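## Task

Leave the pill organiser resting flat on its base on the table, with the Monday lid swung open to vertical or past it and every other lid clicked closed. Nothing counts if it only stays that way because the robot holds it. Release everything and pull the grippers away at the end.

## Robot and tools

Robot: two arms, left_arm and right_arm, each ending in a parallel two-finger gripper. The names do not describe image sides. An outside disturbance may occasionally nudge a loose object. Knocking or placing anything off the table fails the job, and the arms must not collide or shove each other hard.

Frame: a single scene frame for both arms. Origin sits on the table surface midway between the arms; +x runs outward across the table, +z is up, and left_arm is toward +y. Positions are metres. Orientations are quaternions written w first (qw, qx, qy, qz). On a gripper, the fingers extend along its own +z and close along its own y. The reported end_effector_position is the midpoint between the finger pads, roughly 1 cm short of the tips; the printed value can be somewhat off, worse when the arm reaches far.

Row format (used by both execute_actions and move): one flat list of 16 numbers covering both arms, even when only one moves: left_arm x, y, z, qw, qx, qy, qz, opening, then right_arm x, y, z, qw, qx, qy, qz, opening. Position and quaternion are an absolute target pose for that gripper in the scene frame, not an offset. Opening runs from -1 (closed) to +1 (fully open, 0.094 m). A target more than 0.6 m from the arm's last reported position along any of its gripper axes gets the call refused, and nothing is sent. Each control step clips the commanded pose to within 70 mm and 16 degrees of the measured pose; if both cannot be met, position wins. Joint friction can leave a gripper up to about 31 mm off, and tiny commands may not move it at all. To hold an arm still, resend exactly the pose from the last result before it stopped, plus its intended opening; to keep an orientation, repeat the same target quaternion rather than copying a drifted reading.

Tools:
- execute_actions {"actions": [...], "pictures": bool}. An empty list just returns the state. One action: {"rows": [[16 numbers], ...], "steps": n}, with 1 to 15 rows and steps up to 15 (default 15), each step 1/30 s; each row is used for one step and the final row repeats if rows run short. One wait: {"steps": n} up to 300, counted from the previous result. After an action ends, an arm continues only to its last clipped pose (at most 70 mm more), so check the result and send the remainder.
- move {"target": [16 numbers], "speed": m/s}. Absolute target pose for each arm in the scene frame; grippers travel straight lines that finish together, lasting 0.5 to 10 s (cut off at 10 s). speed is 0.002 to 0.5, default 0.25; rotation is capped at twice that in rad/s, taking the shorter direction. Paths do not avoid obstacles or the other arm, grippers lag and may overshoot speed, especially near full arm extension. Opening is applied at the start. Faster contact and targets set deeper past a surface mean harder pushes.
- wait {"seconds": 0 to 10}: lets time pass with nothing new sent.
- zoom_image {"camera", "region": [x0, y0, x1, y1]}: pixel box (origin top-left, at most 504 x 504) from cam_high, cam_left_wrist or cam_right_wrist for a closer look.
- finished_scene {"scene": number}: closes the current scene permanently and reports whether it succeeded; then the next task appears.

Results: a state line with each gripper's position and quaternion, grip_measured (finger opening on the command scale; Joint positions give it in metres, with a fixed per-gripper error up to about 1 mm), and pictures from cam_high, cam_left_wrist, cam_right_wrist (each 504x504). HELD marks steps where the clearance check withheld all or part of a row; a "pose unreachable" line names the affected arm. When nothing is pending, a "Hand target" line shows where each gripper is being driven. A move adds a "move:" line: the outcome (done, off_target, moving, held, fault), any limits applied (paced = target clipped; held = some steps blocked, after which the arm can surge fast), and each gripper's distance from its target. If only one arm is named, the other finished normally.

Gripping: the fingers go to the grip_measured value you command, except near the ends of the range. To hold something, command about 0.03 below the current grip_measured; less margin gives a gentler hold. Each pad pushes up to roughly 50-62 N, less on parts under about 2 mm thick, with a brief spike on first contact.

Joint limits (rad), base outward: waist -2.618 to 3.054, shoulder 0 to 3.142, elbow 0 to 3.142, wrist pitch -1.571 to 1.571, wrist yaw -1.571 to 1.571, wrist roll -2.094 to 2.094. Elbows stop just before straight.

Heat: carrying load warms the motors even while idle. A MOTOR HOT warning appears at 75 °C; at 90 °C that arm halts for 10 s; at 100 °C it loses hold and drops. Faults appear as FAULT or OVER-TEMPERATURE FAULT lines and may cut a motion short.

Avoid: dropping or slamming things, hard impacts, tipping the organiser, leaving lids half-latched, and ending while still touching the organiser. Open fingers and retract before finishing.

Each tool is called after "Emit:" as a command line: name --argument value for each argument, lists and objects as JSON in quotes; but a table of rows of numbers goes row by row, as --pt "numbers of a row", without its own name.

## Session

Emit:
execute_actions --actions '[]'

Scene clock: 0.00 s of 4800.00 s.
left_arm: end_effector_position=(+0.1889, +0.6257, +0.3934) grip_measured=+1.000 end_effector_quat_wxyz=(+0.480, -0.289, +0.781, +0.274) | right_arm: end_effector_position=(+0.2755, -0.6513, +0.1818) grip_measured=+1.000 end_effector_quat_wxyz=(-0.035, -0.081, +0.990, -0.107)
Joint positions: left_arm=[ 1.407  1.277  1.553 -0.704  0.361  0.323  0.094] | right_arm=[-0.739  1.867  1.854 -1.434  0.189 -0.986  0.094]
Joint velocities: left_arm=[-0.002 -0.002 -0.002  0.037  0.007 -0.007  0.   ] | right_arm=[ 0.002 -0.002  0.012 -0.022  0.037 -0.022  0.   ]
Hand target (left_arm): +0.189, +0.626, +0.393; +0.480, -0.289, +0.781, +0.274
Hand target (right_arm): +0.276, -0.651, +0.182; -0.035, -0.081, +0.990, -0.107

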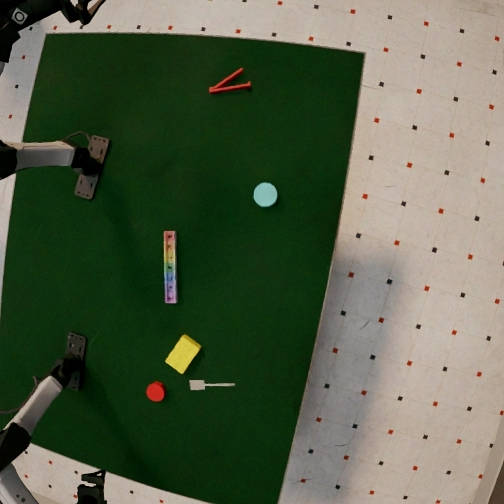

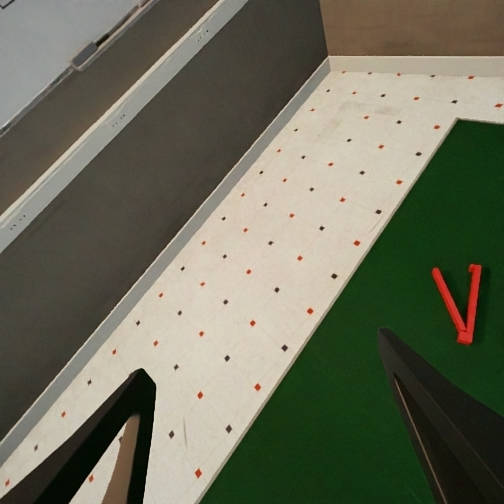

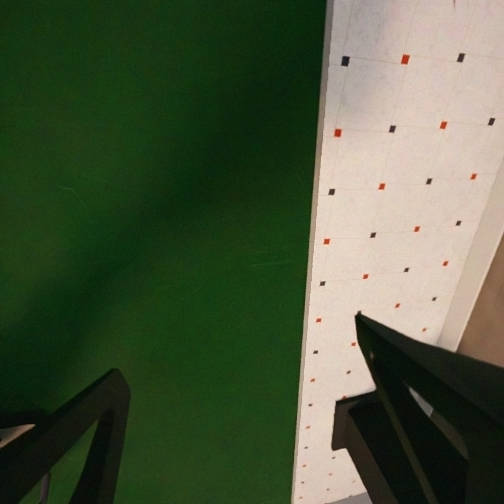

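Emit:
zoom_image --camera "cam_high" --region '[120,210,230,320]'

Region (120, 210, 230, 320) of cam_high's 504x504 image, scaled by 4.582, with more detail than that image has.

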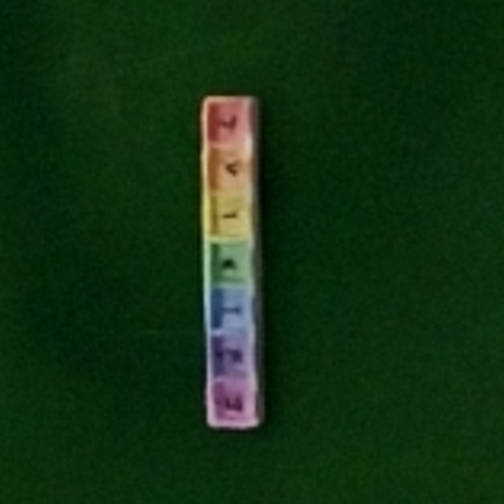

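Emit:
move --target '[0.25,0.28,0.22,0.356,-0.653,0.590,-0.313,-1,0.29,-0.02,0.16,0.160,-0.722,0.651,0.172,0.4]' --speed 0.35

action 0: the call puts the target (right_arm/x, right_arm/y, right_arm/z) 0.611 m from right_arm's end_effector_position in the last result along the gripper's own y axis as it stood there; a target may be at most 0.6 m away along each of those axes, so nothing of the call was run and nothing moved. Command a nearer target, and go on from there in a later call.

Emit:
move --target '[0.25,0.28,0.22,0.356,-0.653,0.590,-0.313,-1,0.29,-0.06,0.16,0.160,-0.722,0.651,0.172,0.4]' --speed 0.35

Scene clock: 55.73 s of 4800.00 s.
left_arm: end_effector_position=(+0.2500, +0.2857, +0.2208) grip_measured=-0.995 end_effector_quat_wxyz=(-0.355, +0.653, -0.598, +0.301) | right_arm: end_effector_position=(+0.2937, -0.0598, +0.1534) grip_measured=+0.402 end_effector_quat_wxyz=(-0.164, +0.713, -0.656, -0.186)
Joint positions: left_arm=[-0.041  0.594  0.762 -0.793 -0.253 -1.711  0.   ] | right_arm=[ 0.769  1.741  1.506 -1.04  -0.41  -0.896  0.066]
Joint velocities: left_arm=[ 0.002 -0.017 -0.002  0.081 -0.007 -0.051 -0.001] | right_arm=[-0.032 -0.007  0.007 -0.051 -0.007 -0.066  0.001]
Hand target (left_arm): +0.249, +0.285, +0.218; -0.357, +0.653, -0.595, +0.304
Hand target (right_arm): +0.298, -0.052, +0.161; -0.182, +0.718, -0.645, -0.187
Off the commanded pose (left_arm): 0.006 m, 2 deg.
Off the commanded pose (right_arm): 0.008 m, 2 deg.
After step 90, 49.47 s passed at rest.
move: done

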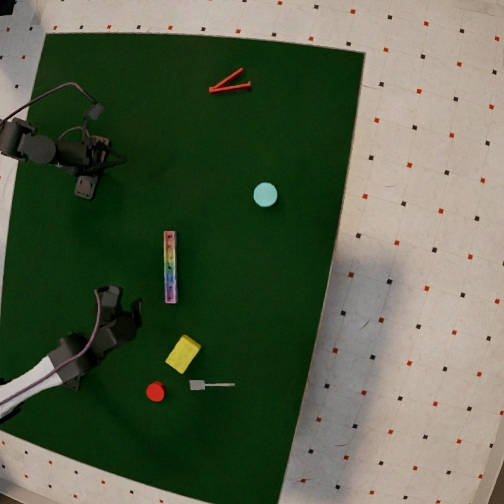

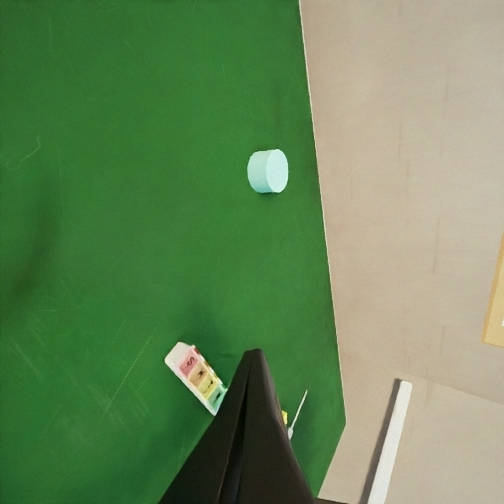

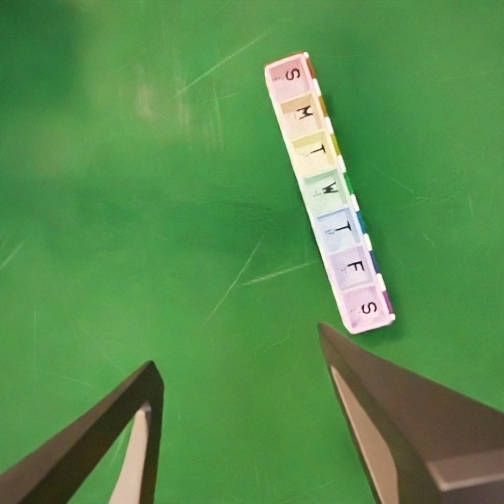

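Emit:
move --target '[0.25,0.17,0.14,0.356,-0.653,0.590,-0.313,-1,0.353,0.02,0.075,0.155,-0.738,0.632,0.176,0.4]' --speed 0.2

Scene clock: 75.73 s of 4800.00 s.
left_arm: end_effector_position=(+0.2529, +0.1745, +0.1528) grip_measured=-0.995 end_effector_quat_wxyz=(-0.352, +0.598, -0.629, +0.351) | right_arm: end_effector_position=(+0.3501, +0.0132, +0.0682) grip_measured=+0.402 end_effector_quat_wxyz=(-0.138, +0.732, -0.642, -0.183)
Joint positions: left_arm=[-0.748  0.769  0.499 -0.465 -0.716 -2.081  0.   ] | right_arm=[ 0.816  2.179  1.793 -0.934 -0.393 -0.908  0.066]
Joint velocities: left_arm=[-0.007 -0.027 -0.012  0.007 -0.095  0.037 -0.   ] | right_arm=[ 0.002 -0.002 -0.017  0.007 -0.007 -0.051 -0.   ]
Hand target (left_arm): +0.252, +0.174, +0.141; -0.353, +0.597, -0.636, +0.338
Hand target (right_arm): +0.354, +0.020, +0.076; -0.156, +0.738, -0.632, -0.177
Off the commanded pose (left_arm): 0.014 m, 9 deg.
Off the commanded pose (right_arm): 0.010 m, 2 deg.
joint sent to its limit (left arm) — the command would take joint 6 (wrist roll) past its lower limit, so that joint was sent only as far as its limit.
After step 90, 15.47 s passed at rest.
move: off_target (left_arm)

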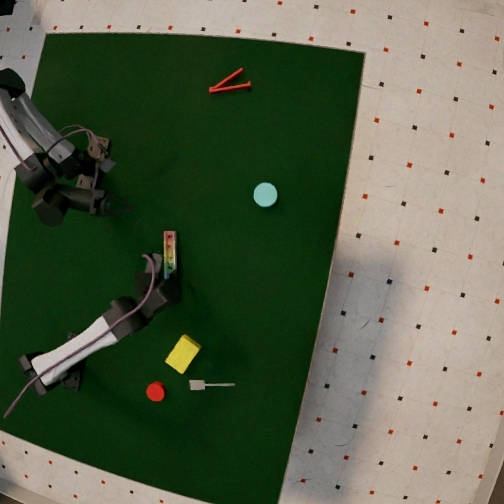

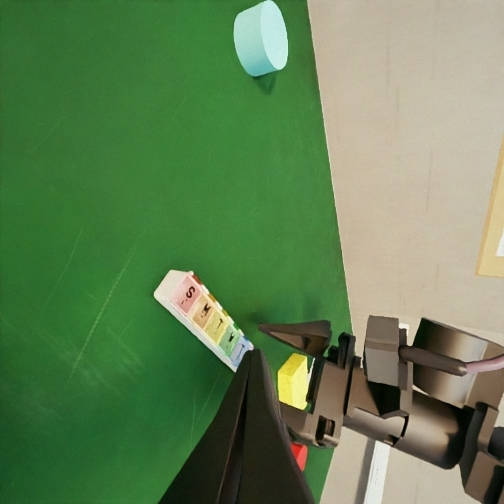

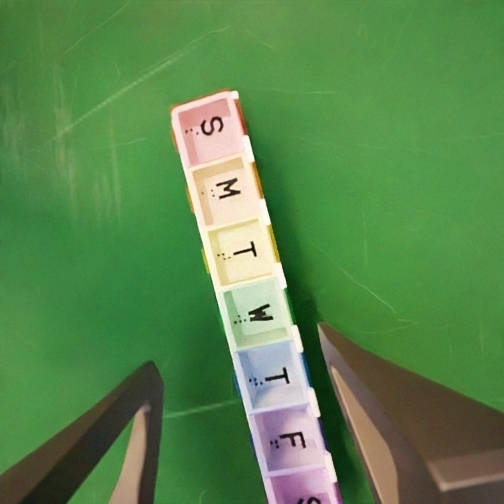

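Emit:
move --target '[0.28,0.11,0.10,0.356,-0.653,0.590,-0.313,-1,0.351,0.035,0.045,0.155,-0.738,0.632,0.176,0.3]' --speed 0.08

Scene clock: 92.03 s of 4800.00 s.
left_arm: end_effector_position=(+0.2847, +0.1098, +0.1164) grip_measured=-0.995 end_effector_quat_wxyz=(-0.361, +0.578, -0.632, +0.368) | right_arm: end_effector_position=(+0.3535, +0.0339, +0.0517) grip_measured=+0.302 end_effector_quat_wxyz=(-0.157, +0.739, -0.630, -0.180)
Joint positions: left_arm=[-0.828  1.186  0.483 -0.013 -0.776 -2.082  0.   ] | right_arm=[ 0.845  2.226  1.793 -0.841 -0.385 -0.899  0.061]
Joint velocities: left_arm=[-0.002 -0.007  0.002 -0.022 -0.081 -0.022 -0.   ] | right_arm=[-0.037 -0.007 -0.007  0.022 -0.066 -0.022 -0.   ]
Hand target (left_arm): +0.281, +0.112, +0.102; +0.364, -0.576, +0.642, -0.352
Hand target (right_arm): +0.351, +0.036, +0.046; -0.155, +0.738, -0.632, -0.177
Off the commanded pose (left_arm): 0.017 m, 12 deg.
Off the commanded pose (right_arm): 0.007 m, 1 deg.
joint sent to its limit (left arm) — the command would take joint 6 (wrist roll) past its lower limit, so that joint was sent only as far as its limit.
After step 90, 11.43 s passed at rest.
move: off_target (left_arm)

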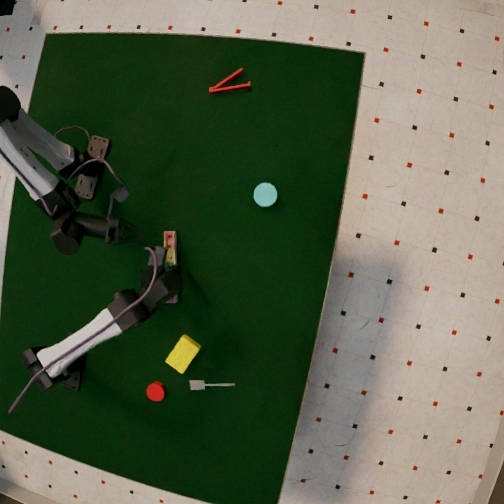

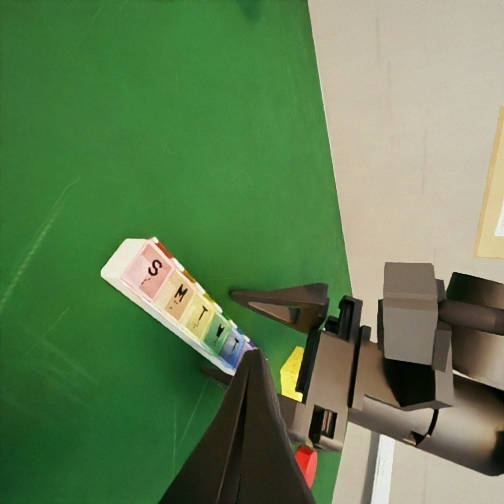

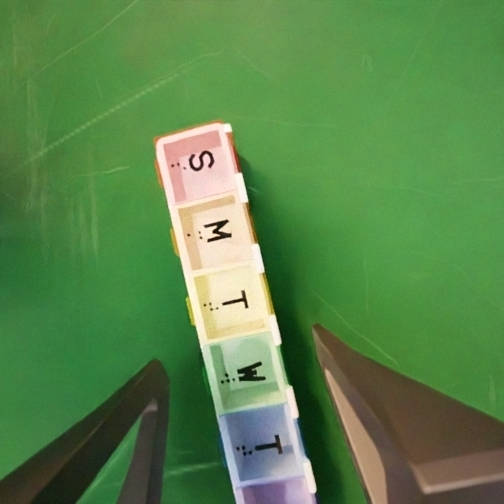

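Emit:
move --target '[0.25,0.17,0.14,0.356,-0.653,0.590,-0.313,-1,0.352,0.034,0.014,0.155,-0.738,0.632,0.176,0.3]' --speed 0.06

Emit:
move --target '[0.25,0.17,0.14,0.356,-0.653,0.590,-0.313,-1,0.352,0.034,0.014,0.155,-0.738,0.632,0.176,-0.4]' --speed 0.06

Scene clock: 113.80 s of 4800.00 s.
left_arm: end_effector_position=(+0.2533, +0.1640, +0.1424) grip_measured=-0.995 end_effector_quat_wxyz=(-0.356, +0.587, -0.637, +0.351) | right_arm: end_effector_position=(+0.3570, +0.0372, +0.0254) grip_measured=+0.302 end_effector_quat_wxyz=(-0.166, +0.739, -0.628, -0.179)
Joint positions: left_arm=[-0.79   0.817  0.468 -0.398 -0.744 -2.082  0.   ] | right_arm=[ 0.845  2.255  1.731 -0.73  -0.385 -0.898  0.061]
Joint velocities: left_arm=[ 0.012 -0.002  0.002 -0.037  0.066 -0.081  0.001] | right_arm=[-0.012  0.007 -0.002 -0.022 -0.037 -0.007 -0.001]
Hand target (left_arm): +0.250, +0.169, +0.139; -0.352, +0.591, -0.637, +0.346
Hand target (right_arm): +0.352, +0.034, +0.014; -0.155, +0.738, -0.632, -0.176
Off the commanded pose (left_arm): 0.007 m, 10 deg.
Off the commanded pose (right_arm): 0.013 m, 1 deg.
joint sent to its limit (left arm) — the command would take joint 6 (wrist roll) past its lower limit, so that joint was sent only as far as its limit.
After step 90, 16.43 s passed at rest.
move: off_target (left_arm, right_arm)

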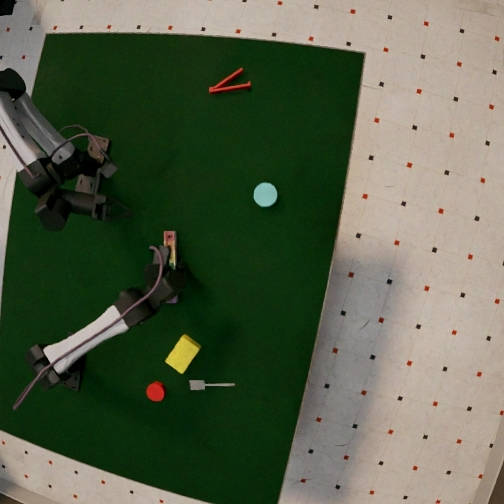

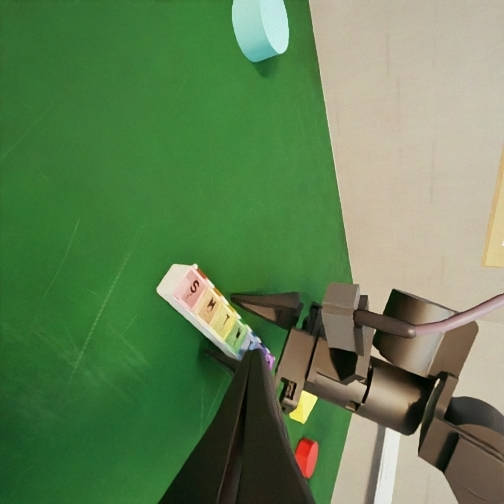

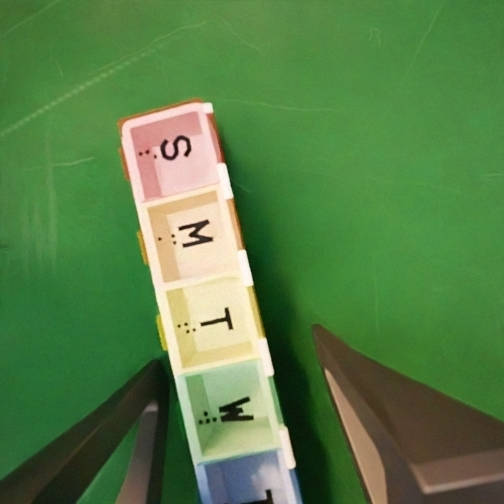

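Scene clock: 115.53 s of 4800.00 s.
left_arm: end_effector_position=(+0.2528, +0.1652, +0.1408) grip_measured=-0.995 end_effector_quat_wxyz=(-0.355, +0.587, -0.639, +0.347) | right_arm: end_effector_position=(+0.3570, +0.0373, +0.0255) grip_measured=-0.324 end_effector_quat_wxyz=(-0.166, +0.739, -0.628, -0.179)
Joint positions: left_arm=[-0.786  0.817  0.468 -0.407 -0.739 -2.082  0.   ] | right_arm=[ 0.845  2.255  1.731 -0.73  -0.385 -0.898  0.032]
Joint velocities: left_arm=[ 0.002 -0.017 -0.007 -0.007 -0.022 -0.007 -0.001] | right_arm=[ 0.007  0.012 -0.007  0.051  0.007  0.007  0.001]
Hand target (left_arm): +0.251, +0.170, +0.140; -0.352, +0.593, -0.637, +0.346
Hand target (right_arm): +0.352, +0.034, +0.014; -0.155, +0.739, -0.632, -0.176
Off the commanded pose (left_arm): 0.006 m, 10 deg.
Off the commanded pose (right_arm): 0.013 m, 1 deg.
joint sent to its limit (left arm) — the command would take joint 6 (wrist roll) past its lower limit, so that joint was sent only as far as its limit.
move: off_target (left_arm, right_arm)

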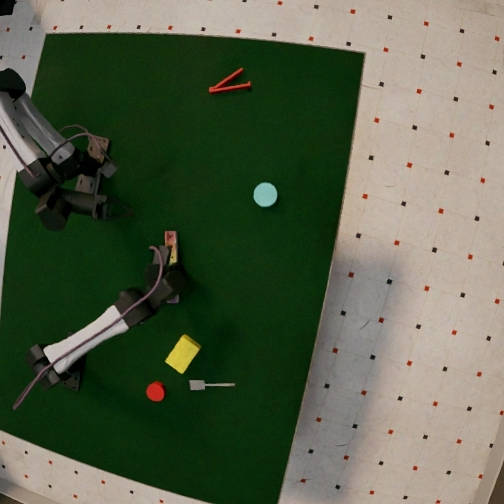

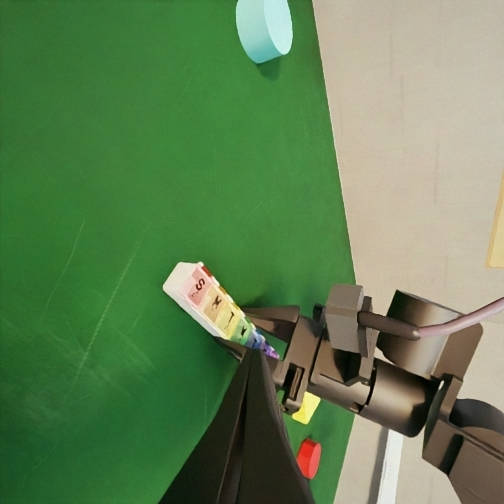

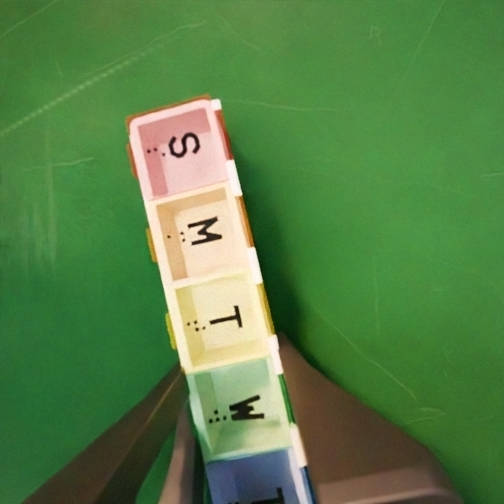

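Emit:
move --target '[0.25,0.17,0.14,0.356,-0.653,0.590,-0.313,-1,0.345,0.034,0.024,0.189,-0.584,0.777,0.138,-0.4]' --speed 0.08

Scene clock: 125.67 s of 4800.00 s.
left_arm: end_effector_position=(+0.2527, +0.1652, +0.1404) grip_measured=-0.995 end_effector_quat_wxyz=(-0.355, +0.587, -0.640, +0.346) | right_arm: end_effector_position=(+0.3476, +0.0393, +0.0272) grip_measured=-0.324 end_effector_quat_wxyz=(+0.193, -0.588, +0.771, +0.151)
Joint positions: left_arm=[-0.785  0.817  0.468 -0.408 -0.737 -2.082  0.   ] | right_arm=[ 0.916  2.132  1.52  -0.511 -0.218 -0.412  0.032]
Joint velocities: left_arm=[-0.002  0.027  0.002  0.022  0.051 -0.037 -0.   ] | right_arm=[ 0.017 -0.002 -0.007  0.007  0.007  0.037 -0.001]
Hand target (left_arm): +0.251, +0.170, +0.140; -0.351, +0.593, -0.637, +0.346
Hand target (right_arm): +0.345, +0.035, +0.025; +0.190, -0.583, +0.777, +0.141
Off the commanded pose (left_arm): 0.006 m, 10 deg.
Off the commanded pose (right_arm): 0.007 m, 2 deg.
joint sent to its limit (left arm) — the command would take joint 6 (wrist roll) past its lower limit, so that joint was sent only as far as its limit.
After step 90, 4.00 s passed at rest.
move: off_target (left_arm)

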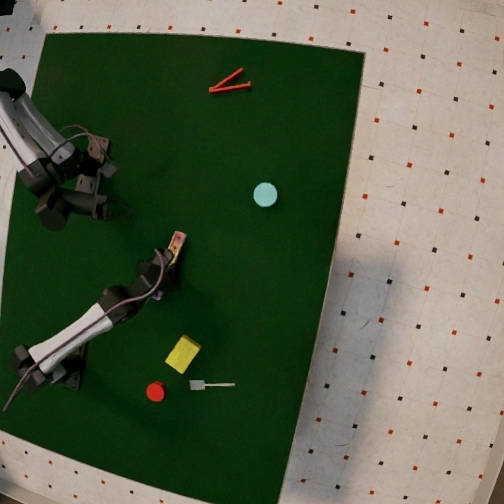

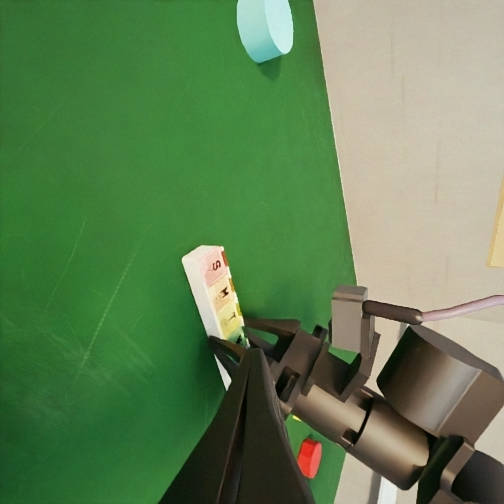

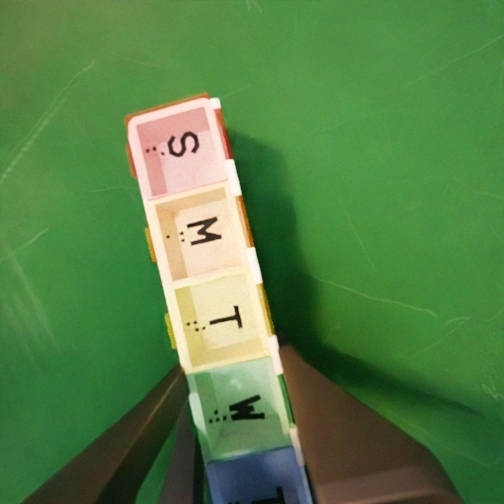

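Emit:
move --target '[0.295,0.110,0.05,0.293,-0.535,0.699,-0.373,-1,0.345,0.036,0.006,0.189,-0.584,0.777,0.138,-0.45]' --speed 0.1

Scene clock: 136.63 s of 4800.00 s.
left_arm: end_effector_position=(+0.2975, +0.1039, +0.0662) grip_measured=-0.995 end_effector_quat_wxyz=(+0.295, -0.534, +0.689, -0.391) | right_arm: end_effector_position=(+0.3507, +0.0419, +0.0259) grip_measured=-0.324 end_effector_quat_wxyz=(+0.205, -0.585, +0.770, +0.152)
Joint positions: left_arm=[-0.661  1.307  0.327  0.364 -0.451 -1.883  0.   ] | right_arm=[ 0.916  2.132  1.504 -0.469 -0.214 -0.404  0.032]
Joint velocities: left_arm=[-0.012 -0.007  0.002  0.022  0.066  0.081 -0.001] | right_arm=[-0.002  0.007 -0.022  0.022  0.022 -0.051 -0.   ]
Hand target (left_arm): +0.294, +0.111, +0.052; +0.292, -0.535, +0.699, -0.374
Hand target (right_arm): +0.345, +0.036, +0.006; +0.189, -0.584, +0.777, +0.138
Off the commanded pose (left_arm): 0.017 m, 2 deg.
Off the commanded pose (right_arm): 0.022 m, 3 deg.
After step 90, 6.10 s passed at rest.
move: off_target (left_arm, right_arm)

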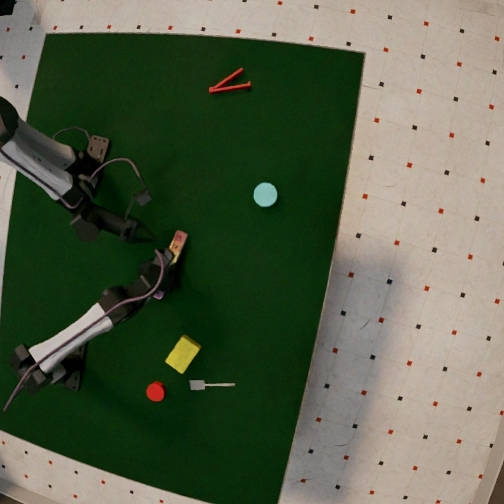

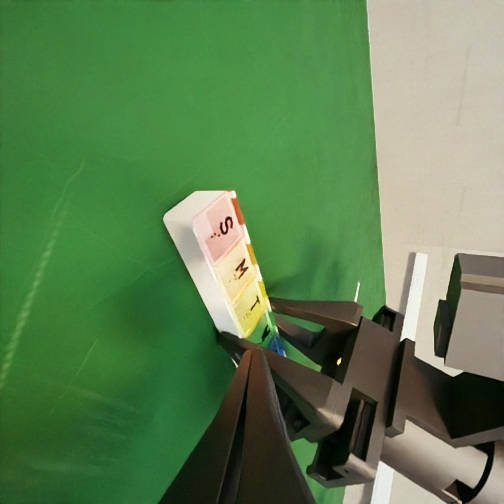

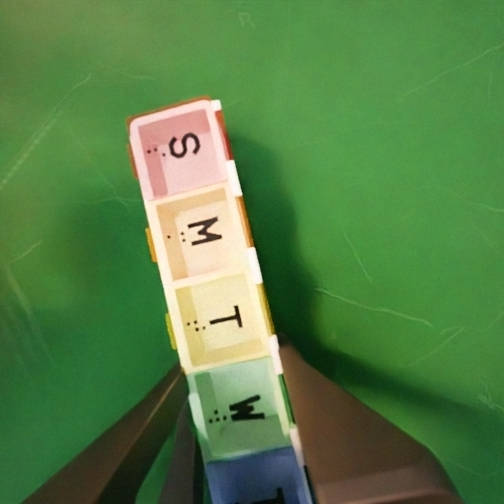

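Emit:
move --target '[0.315,0.113,0.012,0.293,-0.535,0.699,-0.373,-1,0.345,0.036,0.006,0.189,-0.584,0.777,0.138,-0.45]' --speed 0.05

Scene clock: 149.93 s of 4800.00 s.
left_arm: end_effector_position=(+0.3194, +0.1056, +0.0267) grip_measured=-0.995 end_effector_quat_wxyz=(+0.296, -0.534, +0.690, -0.390) | right_arm: end_effector_position=(+0.3507, +0.0419, +0.0259) grip_measured=-0.324 end_effector_quat_wxyz=(+0.205, -0.585, +0.770, +0.152)
Joint positions: left_arm=[-0.583  1.598  0.303  0.697 -0.389 -1.833  0.   ] | right_arm=[ 0.916  2.132  1.504 -0.469 -0.214 -0.404  0.032]
Joint velocities: left_arm=[-0.002  0.007 -0.012  0.007 -0.022 -0.095 -0.001] | right_arm=[ 0.002 -0.007  0.002 -0.007  0.037 -0.022 -0.002]
Hand target (left_arm): +0.314, +0.113, +0.013; +0.292, -0.536, +0.699, -0.373
Hand target (right_arm): +0.345, +0.036, +0.006; +0.189, -0.584, +0.777, +0.138
Off the commanded pose (left_arm): 0.017 m, 2 deg.
Off the commanded pose (right_arm): 0.022 m, 3 deg.
After step 90, 8.57 s passed at rest.
move: off_target (left_arm, right_arm)

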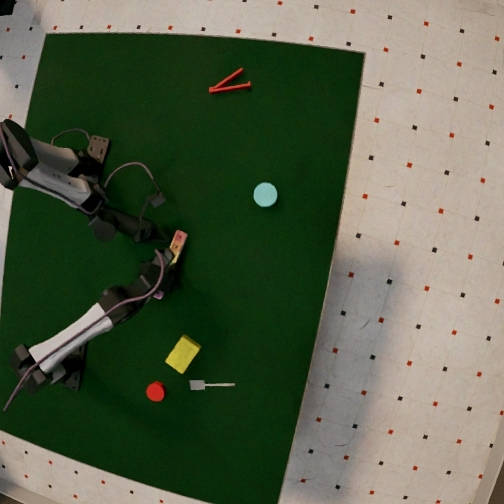

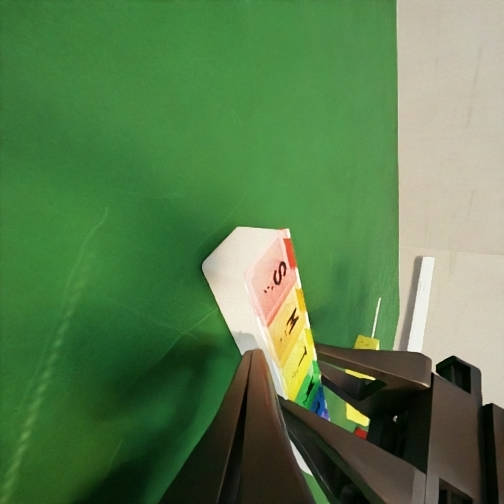

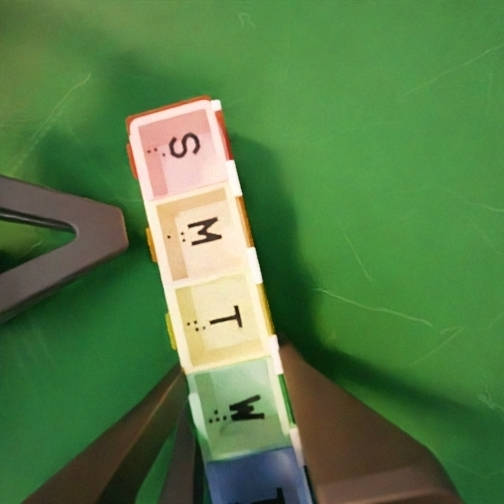

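Emit:
move --target '[0.311,0.107,-0.004,0.293,-0.535,0.699,-0.373,-1,0.345,0.036,0.006,0.189,-0.584,0.777,0.138,-0.45]' --speed 0.03

Scene clock: 158.87 s of 4800.00 s.
left_arm: end_effector_position=(+0.3210, +0.1016, +0.0107) grip_measured=-0.995 end_effector_quat_wxyz=(+0.296, -0.534, +0.690, -0.389) | right_arm: end_effector_position=(+0.3507, +0.0419, +0.0259) grip_measured=-0.324 end_effector_quat_wxyz=(+0.205, -0.585, +0.770, +0.152)
Joint positions: left_arm=[-0.593  1.714  0.303  0.809 -0.398 -1.838  0.   ] | right_arm=[ 0.916  2.132  1.504 -0.469 -0.214 -0.404  0.032]
Joint velocities: left_arm=[-0.007  0.002  0.002  0.081  0.007  0.007 -0.001] | right_arm=[-0.012  0.012 -0.002 -0.022 -0.007 -0.051 -0.001]
Hand target (left_arm): +0.311, +0.107, -0.003; +0.293, -0.535, +0.699, -0.373
Hand target (right_arm): +0.345, +0.036, +0.006; +0.189, -0.584, +0.777, +0.138
Off the commanded pose (left_arm): 0.019 m, 2 deg.
Off the commanded pose (right_arm): 0.022 m, 3 deg.
After step 90, 4.63 s passed at rest.
move: off_target (left_arm, right_arm)

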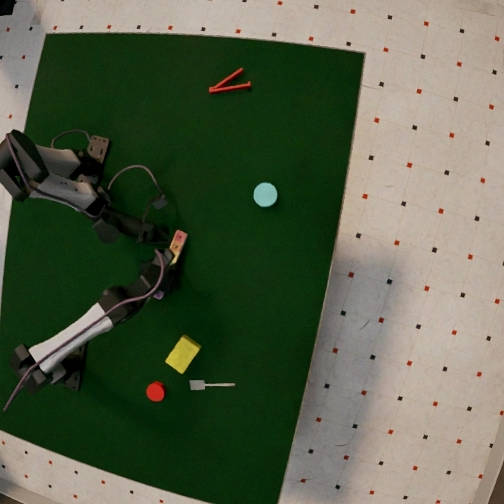

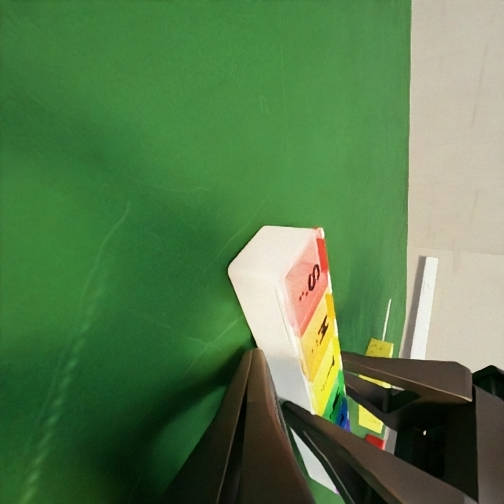

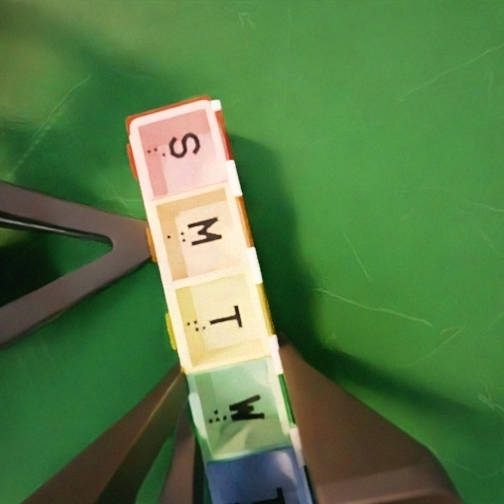

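Emit:
execute_actions --actions '[{"rows":[[0.311,0.107,-0.008,0.293,-0.535,0.699,-0.373,-0.85,0.345,0.036,0.002,0.189,-0.584,0.777,0.138,-0.45],[0.311,0.107,-0.008,0.293,-0.535,0.699,-0.373,-0.85,0.345,0.036,0.002,0.189,-0.584,0.777,0.138,-0.45],[0.311,0.107,-0.008,0.293,-0.535,0.699,-0.373,-0.85,0.345,0.036,0.002,0.189,-0.584,0.777,0.138,-0.45],[0.311,0.107,-0.008,0.293,-0.535,0.699,-0.373,-0.85,0.345,0.036,0.002,0.189,-0.584,0.777,0.138,-0.45],[0.311,0.107,-0.008,0.293,-0.535,0.699,-0.373,-0.7,0.345,0.036,0.002,0.189,-0.584,0.777,0.138,-0.45]],"steps":15}]'

Scene clock: 169.37 s of 4800.00 s.
left_arm: end_effector_position=(+0.3231, +0.1011, +0.0129) grip_measured=-0.703 end_effector_quat_wxyz=(+0.301, -0.533, +0.682, -0.399) | right_arm: end_effector_position=(+0.3514, +0.0426, +0.0258) grip_measured=-0.324 end_effector_quat_wxyz=(+0.207, -0.584, +0.770, +0.153)
Joint positions: left_arm=[-0.593  1.734  0.295  0.865 -0.405 -1.838  0.014] | right_arm=[ 0.916  2.132  1.5   -0.46  -0.214 -0.402  0.032]
Joint velocities: left_arm=[ 0.012 -0.022 -0.012  0.007 -0.037 -0.066  0.   ] | right_arm=[-0.012  0.012  0.007 -0.11  -0.022  0.081 -0.   ]
Hand target (left_arm): +0.311, +0.108, -0.007; +0.293, -0.535, +0.699, -0.373
Hand target (right_arm): +0.345, +0.036, +0.002; +0.189, -0.585, +0.777, +0.138
Off the commanded pose (left_arm): 0.025 m, 4 deg.
Off the commanded pose (right_arm): 0.026 m, 3 deg.
Steps of this call (steps 1 to 90: nothing new was sent; then 7.00 s passed at rest; steps 91 to 105: all 15 steps of this action). Readings (end_effector_position):
91: left_arm (+0.3215, +0.1013, +0.0117) | right_arm (+0.3509, +0.0420, +0.0259)
92: left_arm (+0.3213, +0.1015, +0.0107) | right_arm (+0.3509, +0.0420, +0.0256)
94: left_arm (+0.3213, +0.1018, +0.0097) | right_arm (+0.3512, +0.0424, +0.0258)
98: left_arm (+0.3230, +0.1011, +0.0128) | right_arm (+0.3514, +0.0426, +0.0259)
105: the state above

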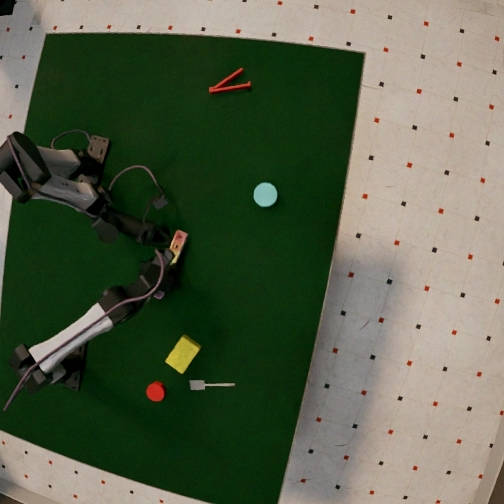

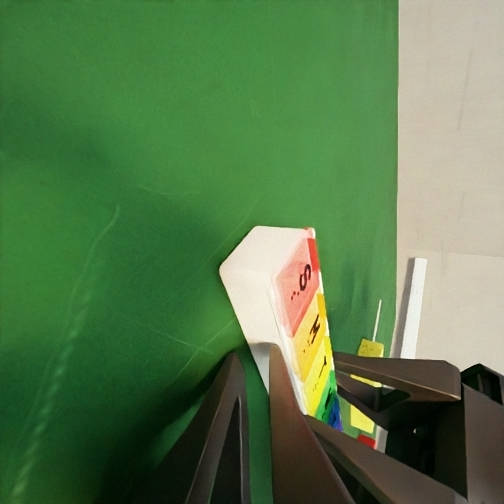

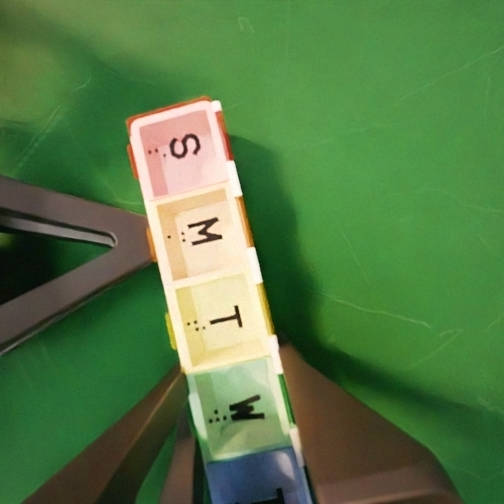

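Emit:
execute_actions --actions '[{"rows":[[0.311,0.105,-0.008,0.293,-0.535,0.699,-0.373,-0.62,0.345,0.036,0.002,0.189,-0.584,0.777,0.138,-0.45],[0.311,0.105,-0.008,0.293,-0.535,0.699,-0.373,-0.62,0.345,0.036,0.002,0.189,-0.584,0.777,0.138,-0.45],[0.311,0.105,-0.008,0.293,-0.535,0.699,-0.373,-0.62,0.345,0.036,0.002,0.189,-0.584,0.777,0.138,-0.45],[0.311,0.105,-0.008,0.293,-0.535,0.699,-0.373,-0.62,0.345,0.036,0.002,0.189,-0.584,0.777,0.138,-0.45],[0.311,0.105,-0.008,0.293,-0.535,0.699,-0.373,-0.62,0.345,0.036,0.002,0.189,-0.584,0.777,0.138,-0.45],[0.311,0.105,-0.008,0.293,-0.535,0.699,-0.373,-0.54,0.345,0.036,0.002,0.189,-0.584,0.777,0.138,-0.45]],"steps":15}]'

Scene clock: 178.03 s of 4800.00 s.
left_arm: end_effector_position=(+0.3240, +0.1000, +0.0159) grip_measured=-0.543 end_effector_quat_wxyz=(+0.305, -0.534, +0.677, -0.405) | right_arm: end_effector_position=(+0.3536, +0.0430, +0.0264) grip_measured=-0.324 end_effector_quat_wxyz=(+0.212, -0.582, +0.771, +0.149)
Joint positions: left_arm=[-0.598  1.734  0.295  0.878 -0.416 -1.842  0.021] | right_arm=[ 0.916  2.132  1.5   -0.452 -0.205 -0.399  0.032]
Joint velocities: left_arm=[-0.007  0.002  0.002  0.051 -0.037 -0.022 -0.001] | right_arm=[ 0.002 -0.032  0.002  0.066  0.037 -0.037 -0.001]
Hand target (left_arm): +0.310, +0.106, -0.007; +0.293, -0.535, +0.699, -0.373
Hand target (right_arm): +0.345, +0.036, +0.002; +0.189, -0.585, +0.777, +0.138
Off the commanded pose (left_arm): 0.028 m, 5 deg.
Off the commanded pose (right_arm): 0.027 m, 3 deg.
Steps of this call (steps 1 to 90: nothing new was sent; then 5.17 s passed at rest; steps 91 to 105: all 15 steps of this action). Readings (end_effector_position):
91: left_arm (+0.3233, +0.1010, +0.0134) | right_arm (+0.3519, +0.0427, +0.0260)
92: left_arm (+0.3235, +0.1009, +0.0141) | right_arm (+0.3531, +0.0431, +0.0263)
94: left_arm (+0.3233, +0.1004, +0.0143) | right_arm (+0.3536, +0.0430, +0.0264)
98: left_arm (+0.3240, +0.1001, +0.0158) | right_arm (+0.3536, +0.0430, +0.0264)
105: the state above

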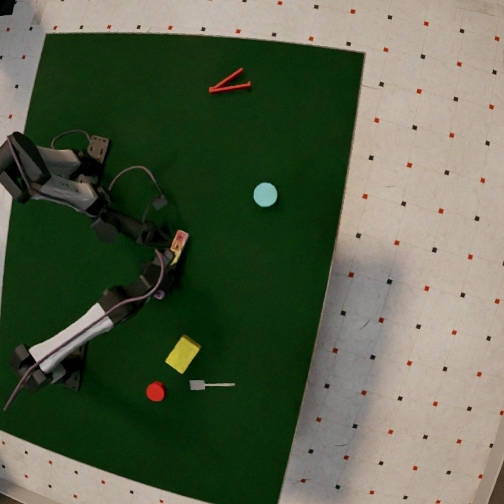

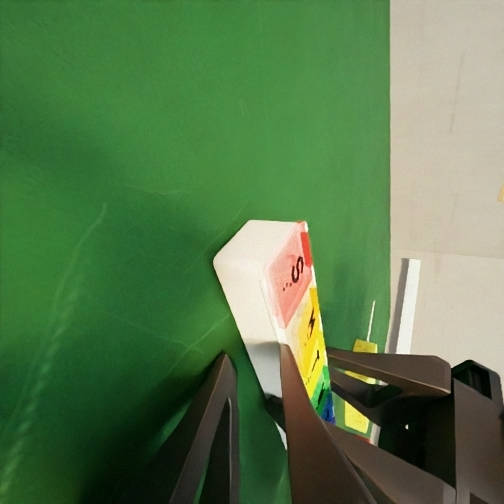

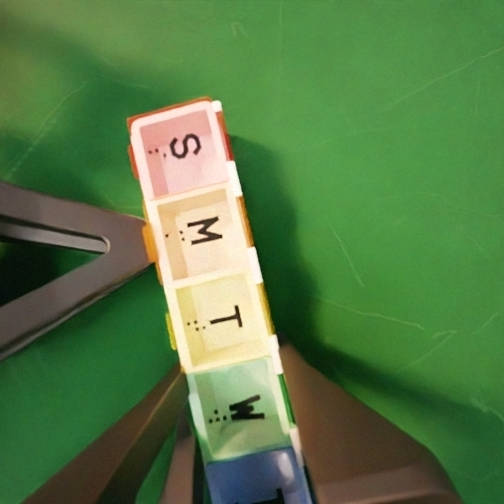

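Emit:
execute_actions --actions '[{"rows":[[0.311,0.105,-0.008,0.293,-0.535,0.699,-0.373,-0.47,0.345,0.036,0.002,0.189,-0.584,0.777,0.138,-0.45],[0.311,0.105,-0.008,0.293,-0.535,0.699,-0.373,-0.47,0.345,0.036,0.002,0.189,-0.584,0.777,0.138,-0.45],[0.311,0.105,-0.008,0.293,-0.535,0.699,-0.373,-0.47,0.345,0.036,0.002,0.189,-0.584,0.777,0.138,-0.45],[0.311,0.105,-0.008,0.293,-0.535,0.699,-0.373,-0.47,0.345,0.036,0.002,0.189,-0.584,0.777,0.138,-0.45],[0.311,0.105,-0.008,0.293,-0.535,0.699,-0.373,-0.47,0.345,0.036,0.002,0.189,-0.584,0.777,0.138,-0.45],[0.311,0.105,-0.008,0.293,-0.535,0.699,-0.373,-0.4,0.345,0.036,0.002,0.189,-0.584,0.777,0.138,-0.45]],"steps":15}]'

Scene clock: 186.73 s of 4800.00 s.
left_arm: end_effector_position=(+0.3254, +0.0996, +0.0186) grip_measured=-0.403 end_effector_quat_wxyz=(+0.307, -0.534, +0.673, -0.410) | right_arm: end_effector_position=(+0.3536, +0.0430, +0.0264) grip_measured=-0.324 end_effector_quat_wxyz=(+0.212, -0.582, +0.771, +0.149)
Joint positions: left_arm=[-0.598  1.734  0.295  0.891 -0.42  -1.842  0.028] | right_arm=[ 0.916  2.132  1.5   -0.452 -0.205 -0.399  0.032]
Joint velocities: left_arm=[-0.032 -0.042 -0.007 -0.066  0.007  0.051 -0.001] | right_arm=[-0.007 -0.007 -0.002 -0.081  0.007  0.007  0.001]
Hand target (left_arm): +0.310, +0.106, -0.006; +0.293, -0.535, +0.699, -0.373
Hand target (right_arm): +0.345, +0.036, +0.002; +0.189, -0.584, +0.777, +0.138
Off the commanded pose (left_arm): 0.031 m, 5 deg.
Off the commanded pose (right_arm): 0.027 m, 3 deg.
Steps of this call (steps 1 to 90: nothing new was sent; then 5.20 s passed at rest; steps 91 to 105: all 15 steps of this action). Readings (end_effector_position):
91: left_arm (+0.3243, +0.1000, +0.0165) | right_arm (+0.3536, +0.0430, +0.0264)
92: left_arm (+0.3246, +0.0998, +0.0171) | right_arm (+0.3536, +0.0430, +0.0264)
94: left_arm (+0.3247, +0.0998, +0.0173) | right_arm (+0.3536, +0.0430, +0.0264)
98: left_arm (+0.3254, +0.0996, +0.0186) | right_arm (+0.3536, +0.0430, +0.0264)
105: the state above

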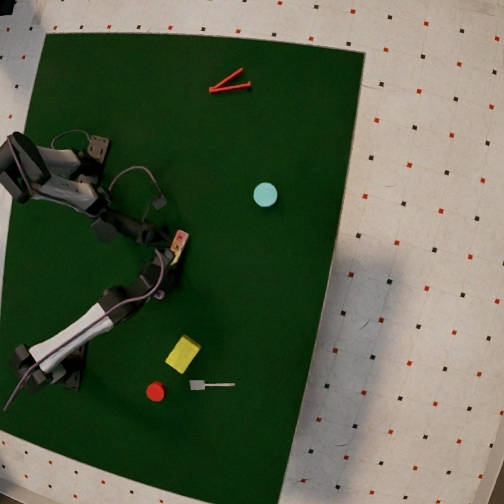

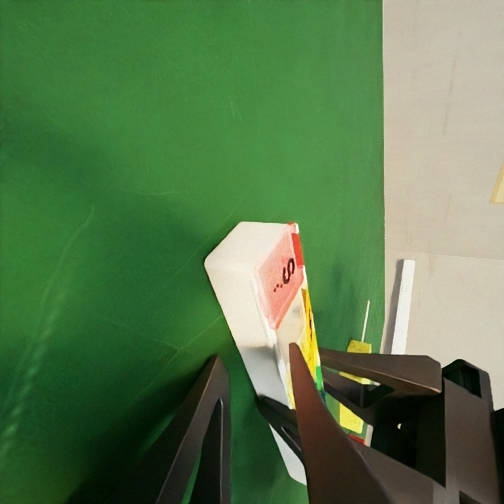

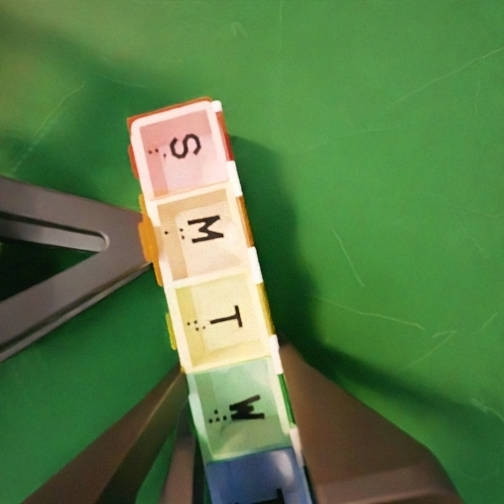

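Emit:
move --target '[0.320,0.104,0.036,0.293,-0.535,0.699,-0.373,-0.6,0.347,0.038,0.010,0.189,-0.584,0.777,0.138,-0.45]' --speed 0.04

Scene clock: 196.20 s of 4800.00 s.
left_arm: end_effector_position=(+0.3153, +0.1050, +0.0282) grip_measured=-0.598 end_effector_quat_wxyz=(+0.292, -0.535, +0.701, -0.369) | right_arm: end_effector_position=(+0.3536, +0.0430, +0.0264) grip_measured=-0.324 end_effector_quat_wxyz=(+0.212, -0.582, +0.771, +0.149)
Joint positions: left_arm=[-0.598  1.548  0.333  0.566 -0.402 -1.841  0.019] | right_arm=[ 0.916  2.132  1.5   -0.452 -0.205 -0.399  0.032]
Joint velocities: left_arm=[-0.017  0.012 -0.002  0.022 -0.037 -0.022 -0.001] | right_arm=[ 0.007 -0.007  0.002  0.037  0.037 -0.051 -0.   ]
Hand target (left_arm): +0.320, +0.104, +0.036; +0.293, -0.535, +0.699, -0.374
Hand target (right_arm): +0.347, +0.038, +0.010; +0.189, -0.584, +0.777, +0.138
Off the commanded pose (left_arm): 0.009 m, 1 deg.
Off the commanded pose (right_arm): 0.018 m, 3 deg.
After step 90, 4.77 s passed at rest.
move: off_target (right_arm)

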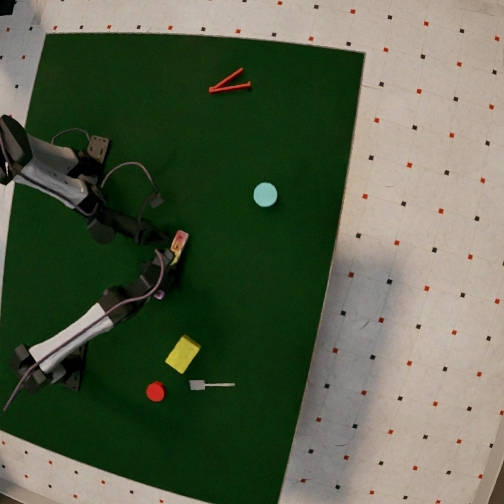

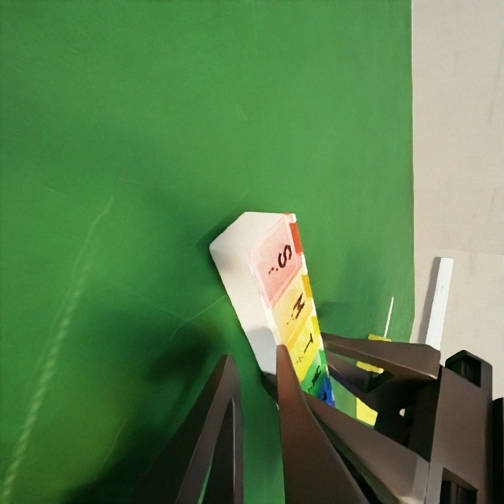

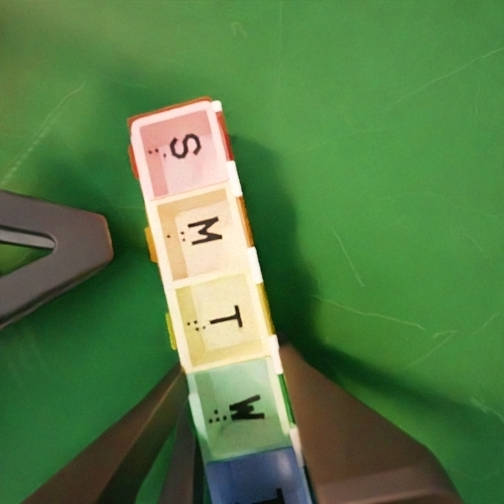

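Emit:
zoom_image --camera "cam_left_wrist" --region '[200,200,360,400]'

Region (200, 200, 360, 400) of cam_left_wrist's 504x504 image, scaled by 2.520, with more detail than that image has; it fills the left 403 columns of this view, and the rest is white.

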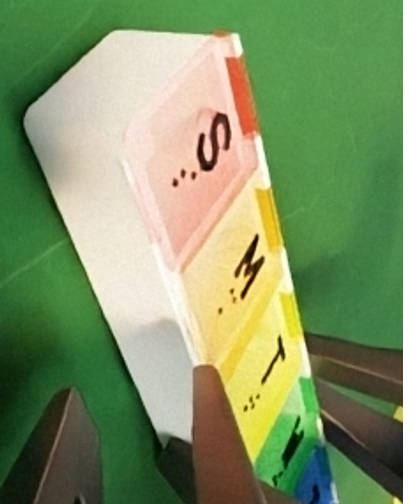

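Emit:
move --target '[0.311,0.105,-0.005,0.293,-0.535,0.699,-0.373,-0.95,0.347,0.038,0.010,0.189,-0.584,0.777,0.138,-0.45]' --speed 0.04

Scene clock: 211.90 s of 4800.00 s.
left_arm: end_effector_position=(+0.3197, +0.1020, +0.0082) grip_measured=-0.948 end_effector_quat_wxyz=(+0.297, -0.535, +0.690, -0.386) | right_arm: end_effector_position=(+0.3536, +0.0430, +0.0264) grip_measured=-0.324 end_effector_quat_wxyz=(+0.212, -0.582, +0.771, +0.149)
Joint positions: left_arm=[-0.598  1.724  0.301  0.814 -0.407 -1.843  0.002] | right_arm=[ 0.916  2.132  1.5   -0.452 -0.205 -0.399  0.032]
Joint velocities: left_arm=[ 0.007  0.017 -0.017  0.007 -0.007  0.022  0.001] | right_arm=[ 0.002  0.012 -0.017  0.007 -0.022 -0.022 -0.001]
Hand target (left_arm): +0.311, +0.105, -0.004; +0.293, -0.535, +0.699, -0.373
Hand target (right_arm): +0.347, +0.038, +0.010; +0.189, -0.584, +0.777, +0.138
Off the commanded pose (left_arm): 0.016 m, 2 deg.
Off the commanded pose (right_arm): 0.018 m, 3 deg.
After step 90, 11.53 s passed at rest.
move: off_target (left_arm, right_arm)

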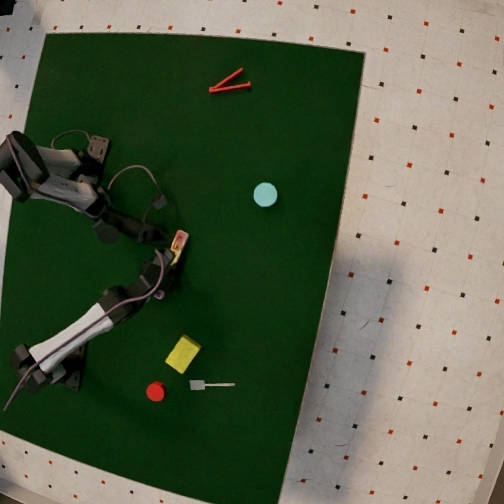

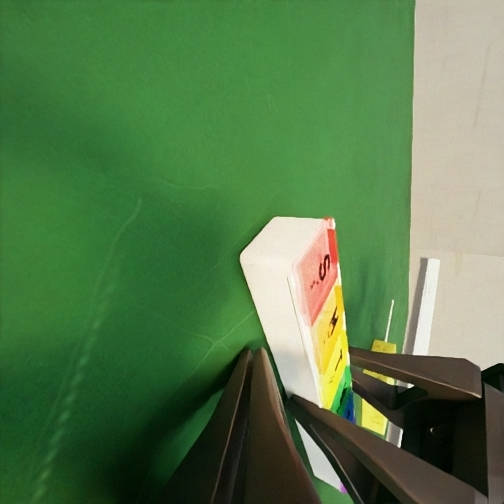

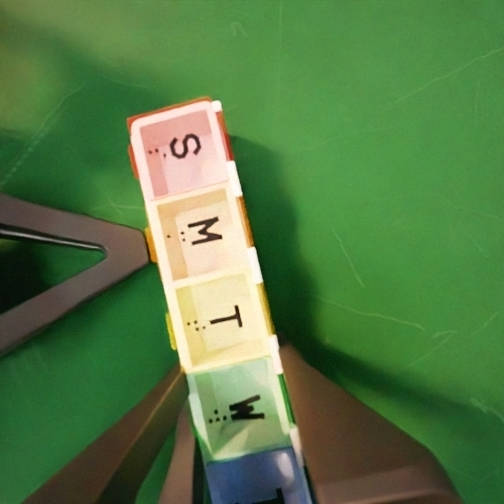

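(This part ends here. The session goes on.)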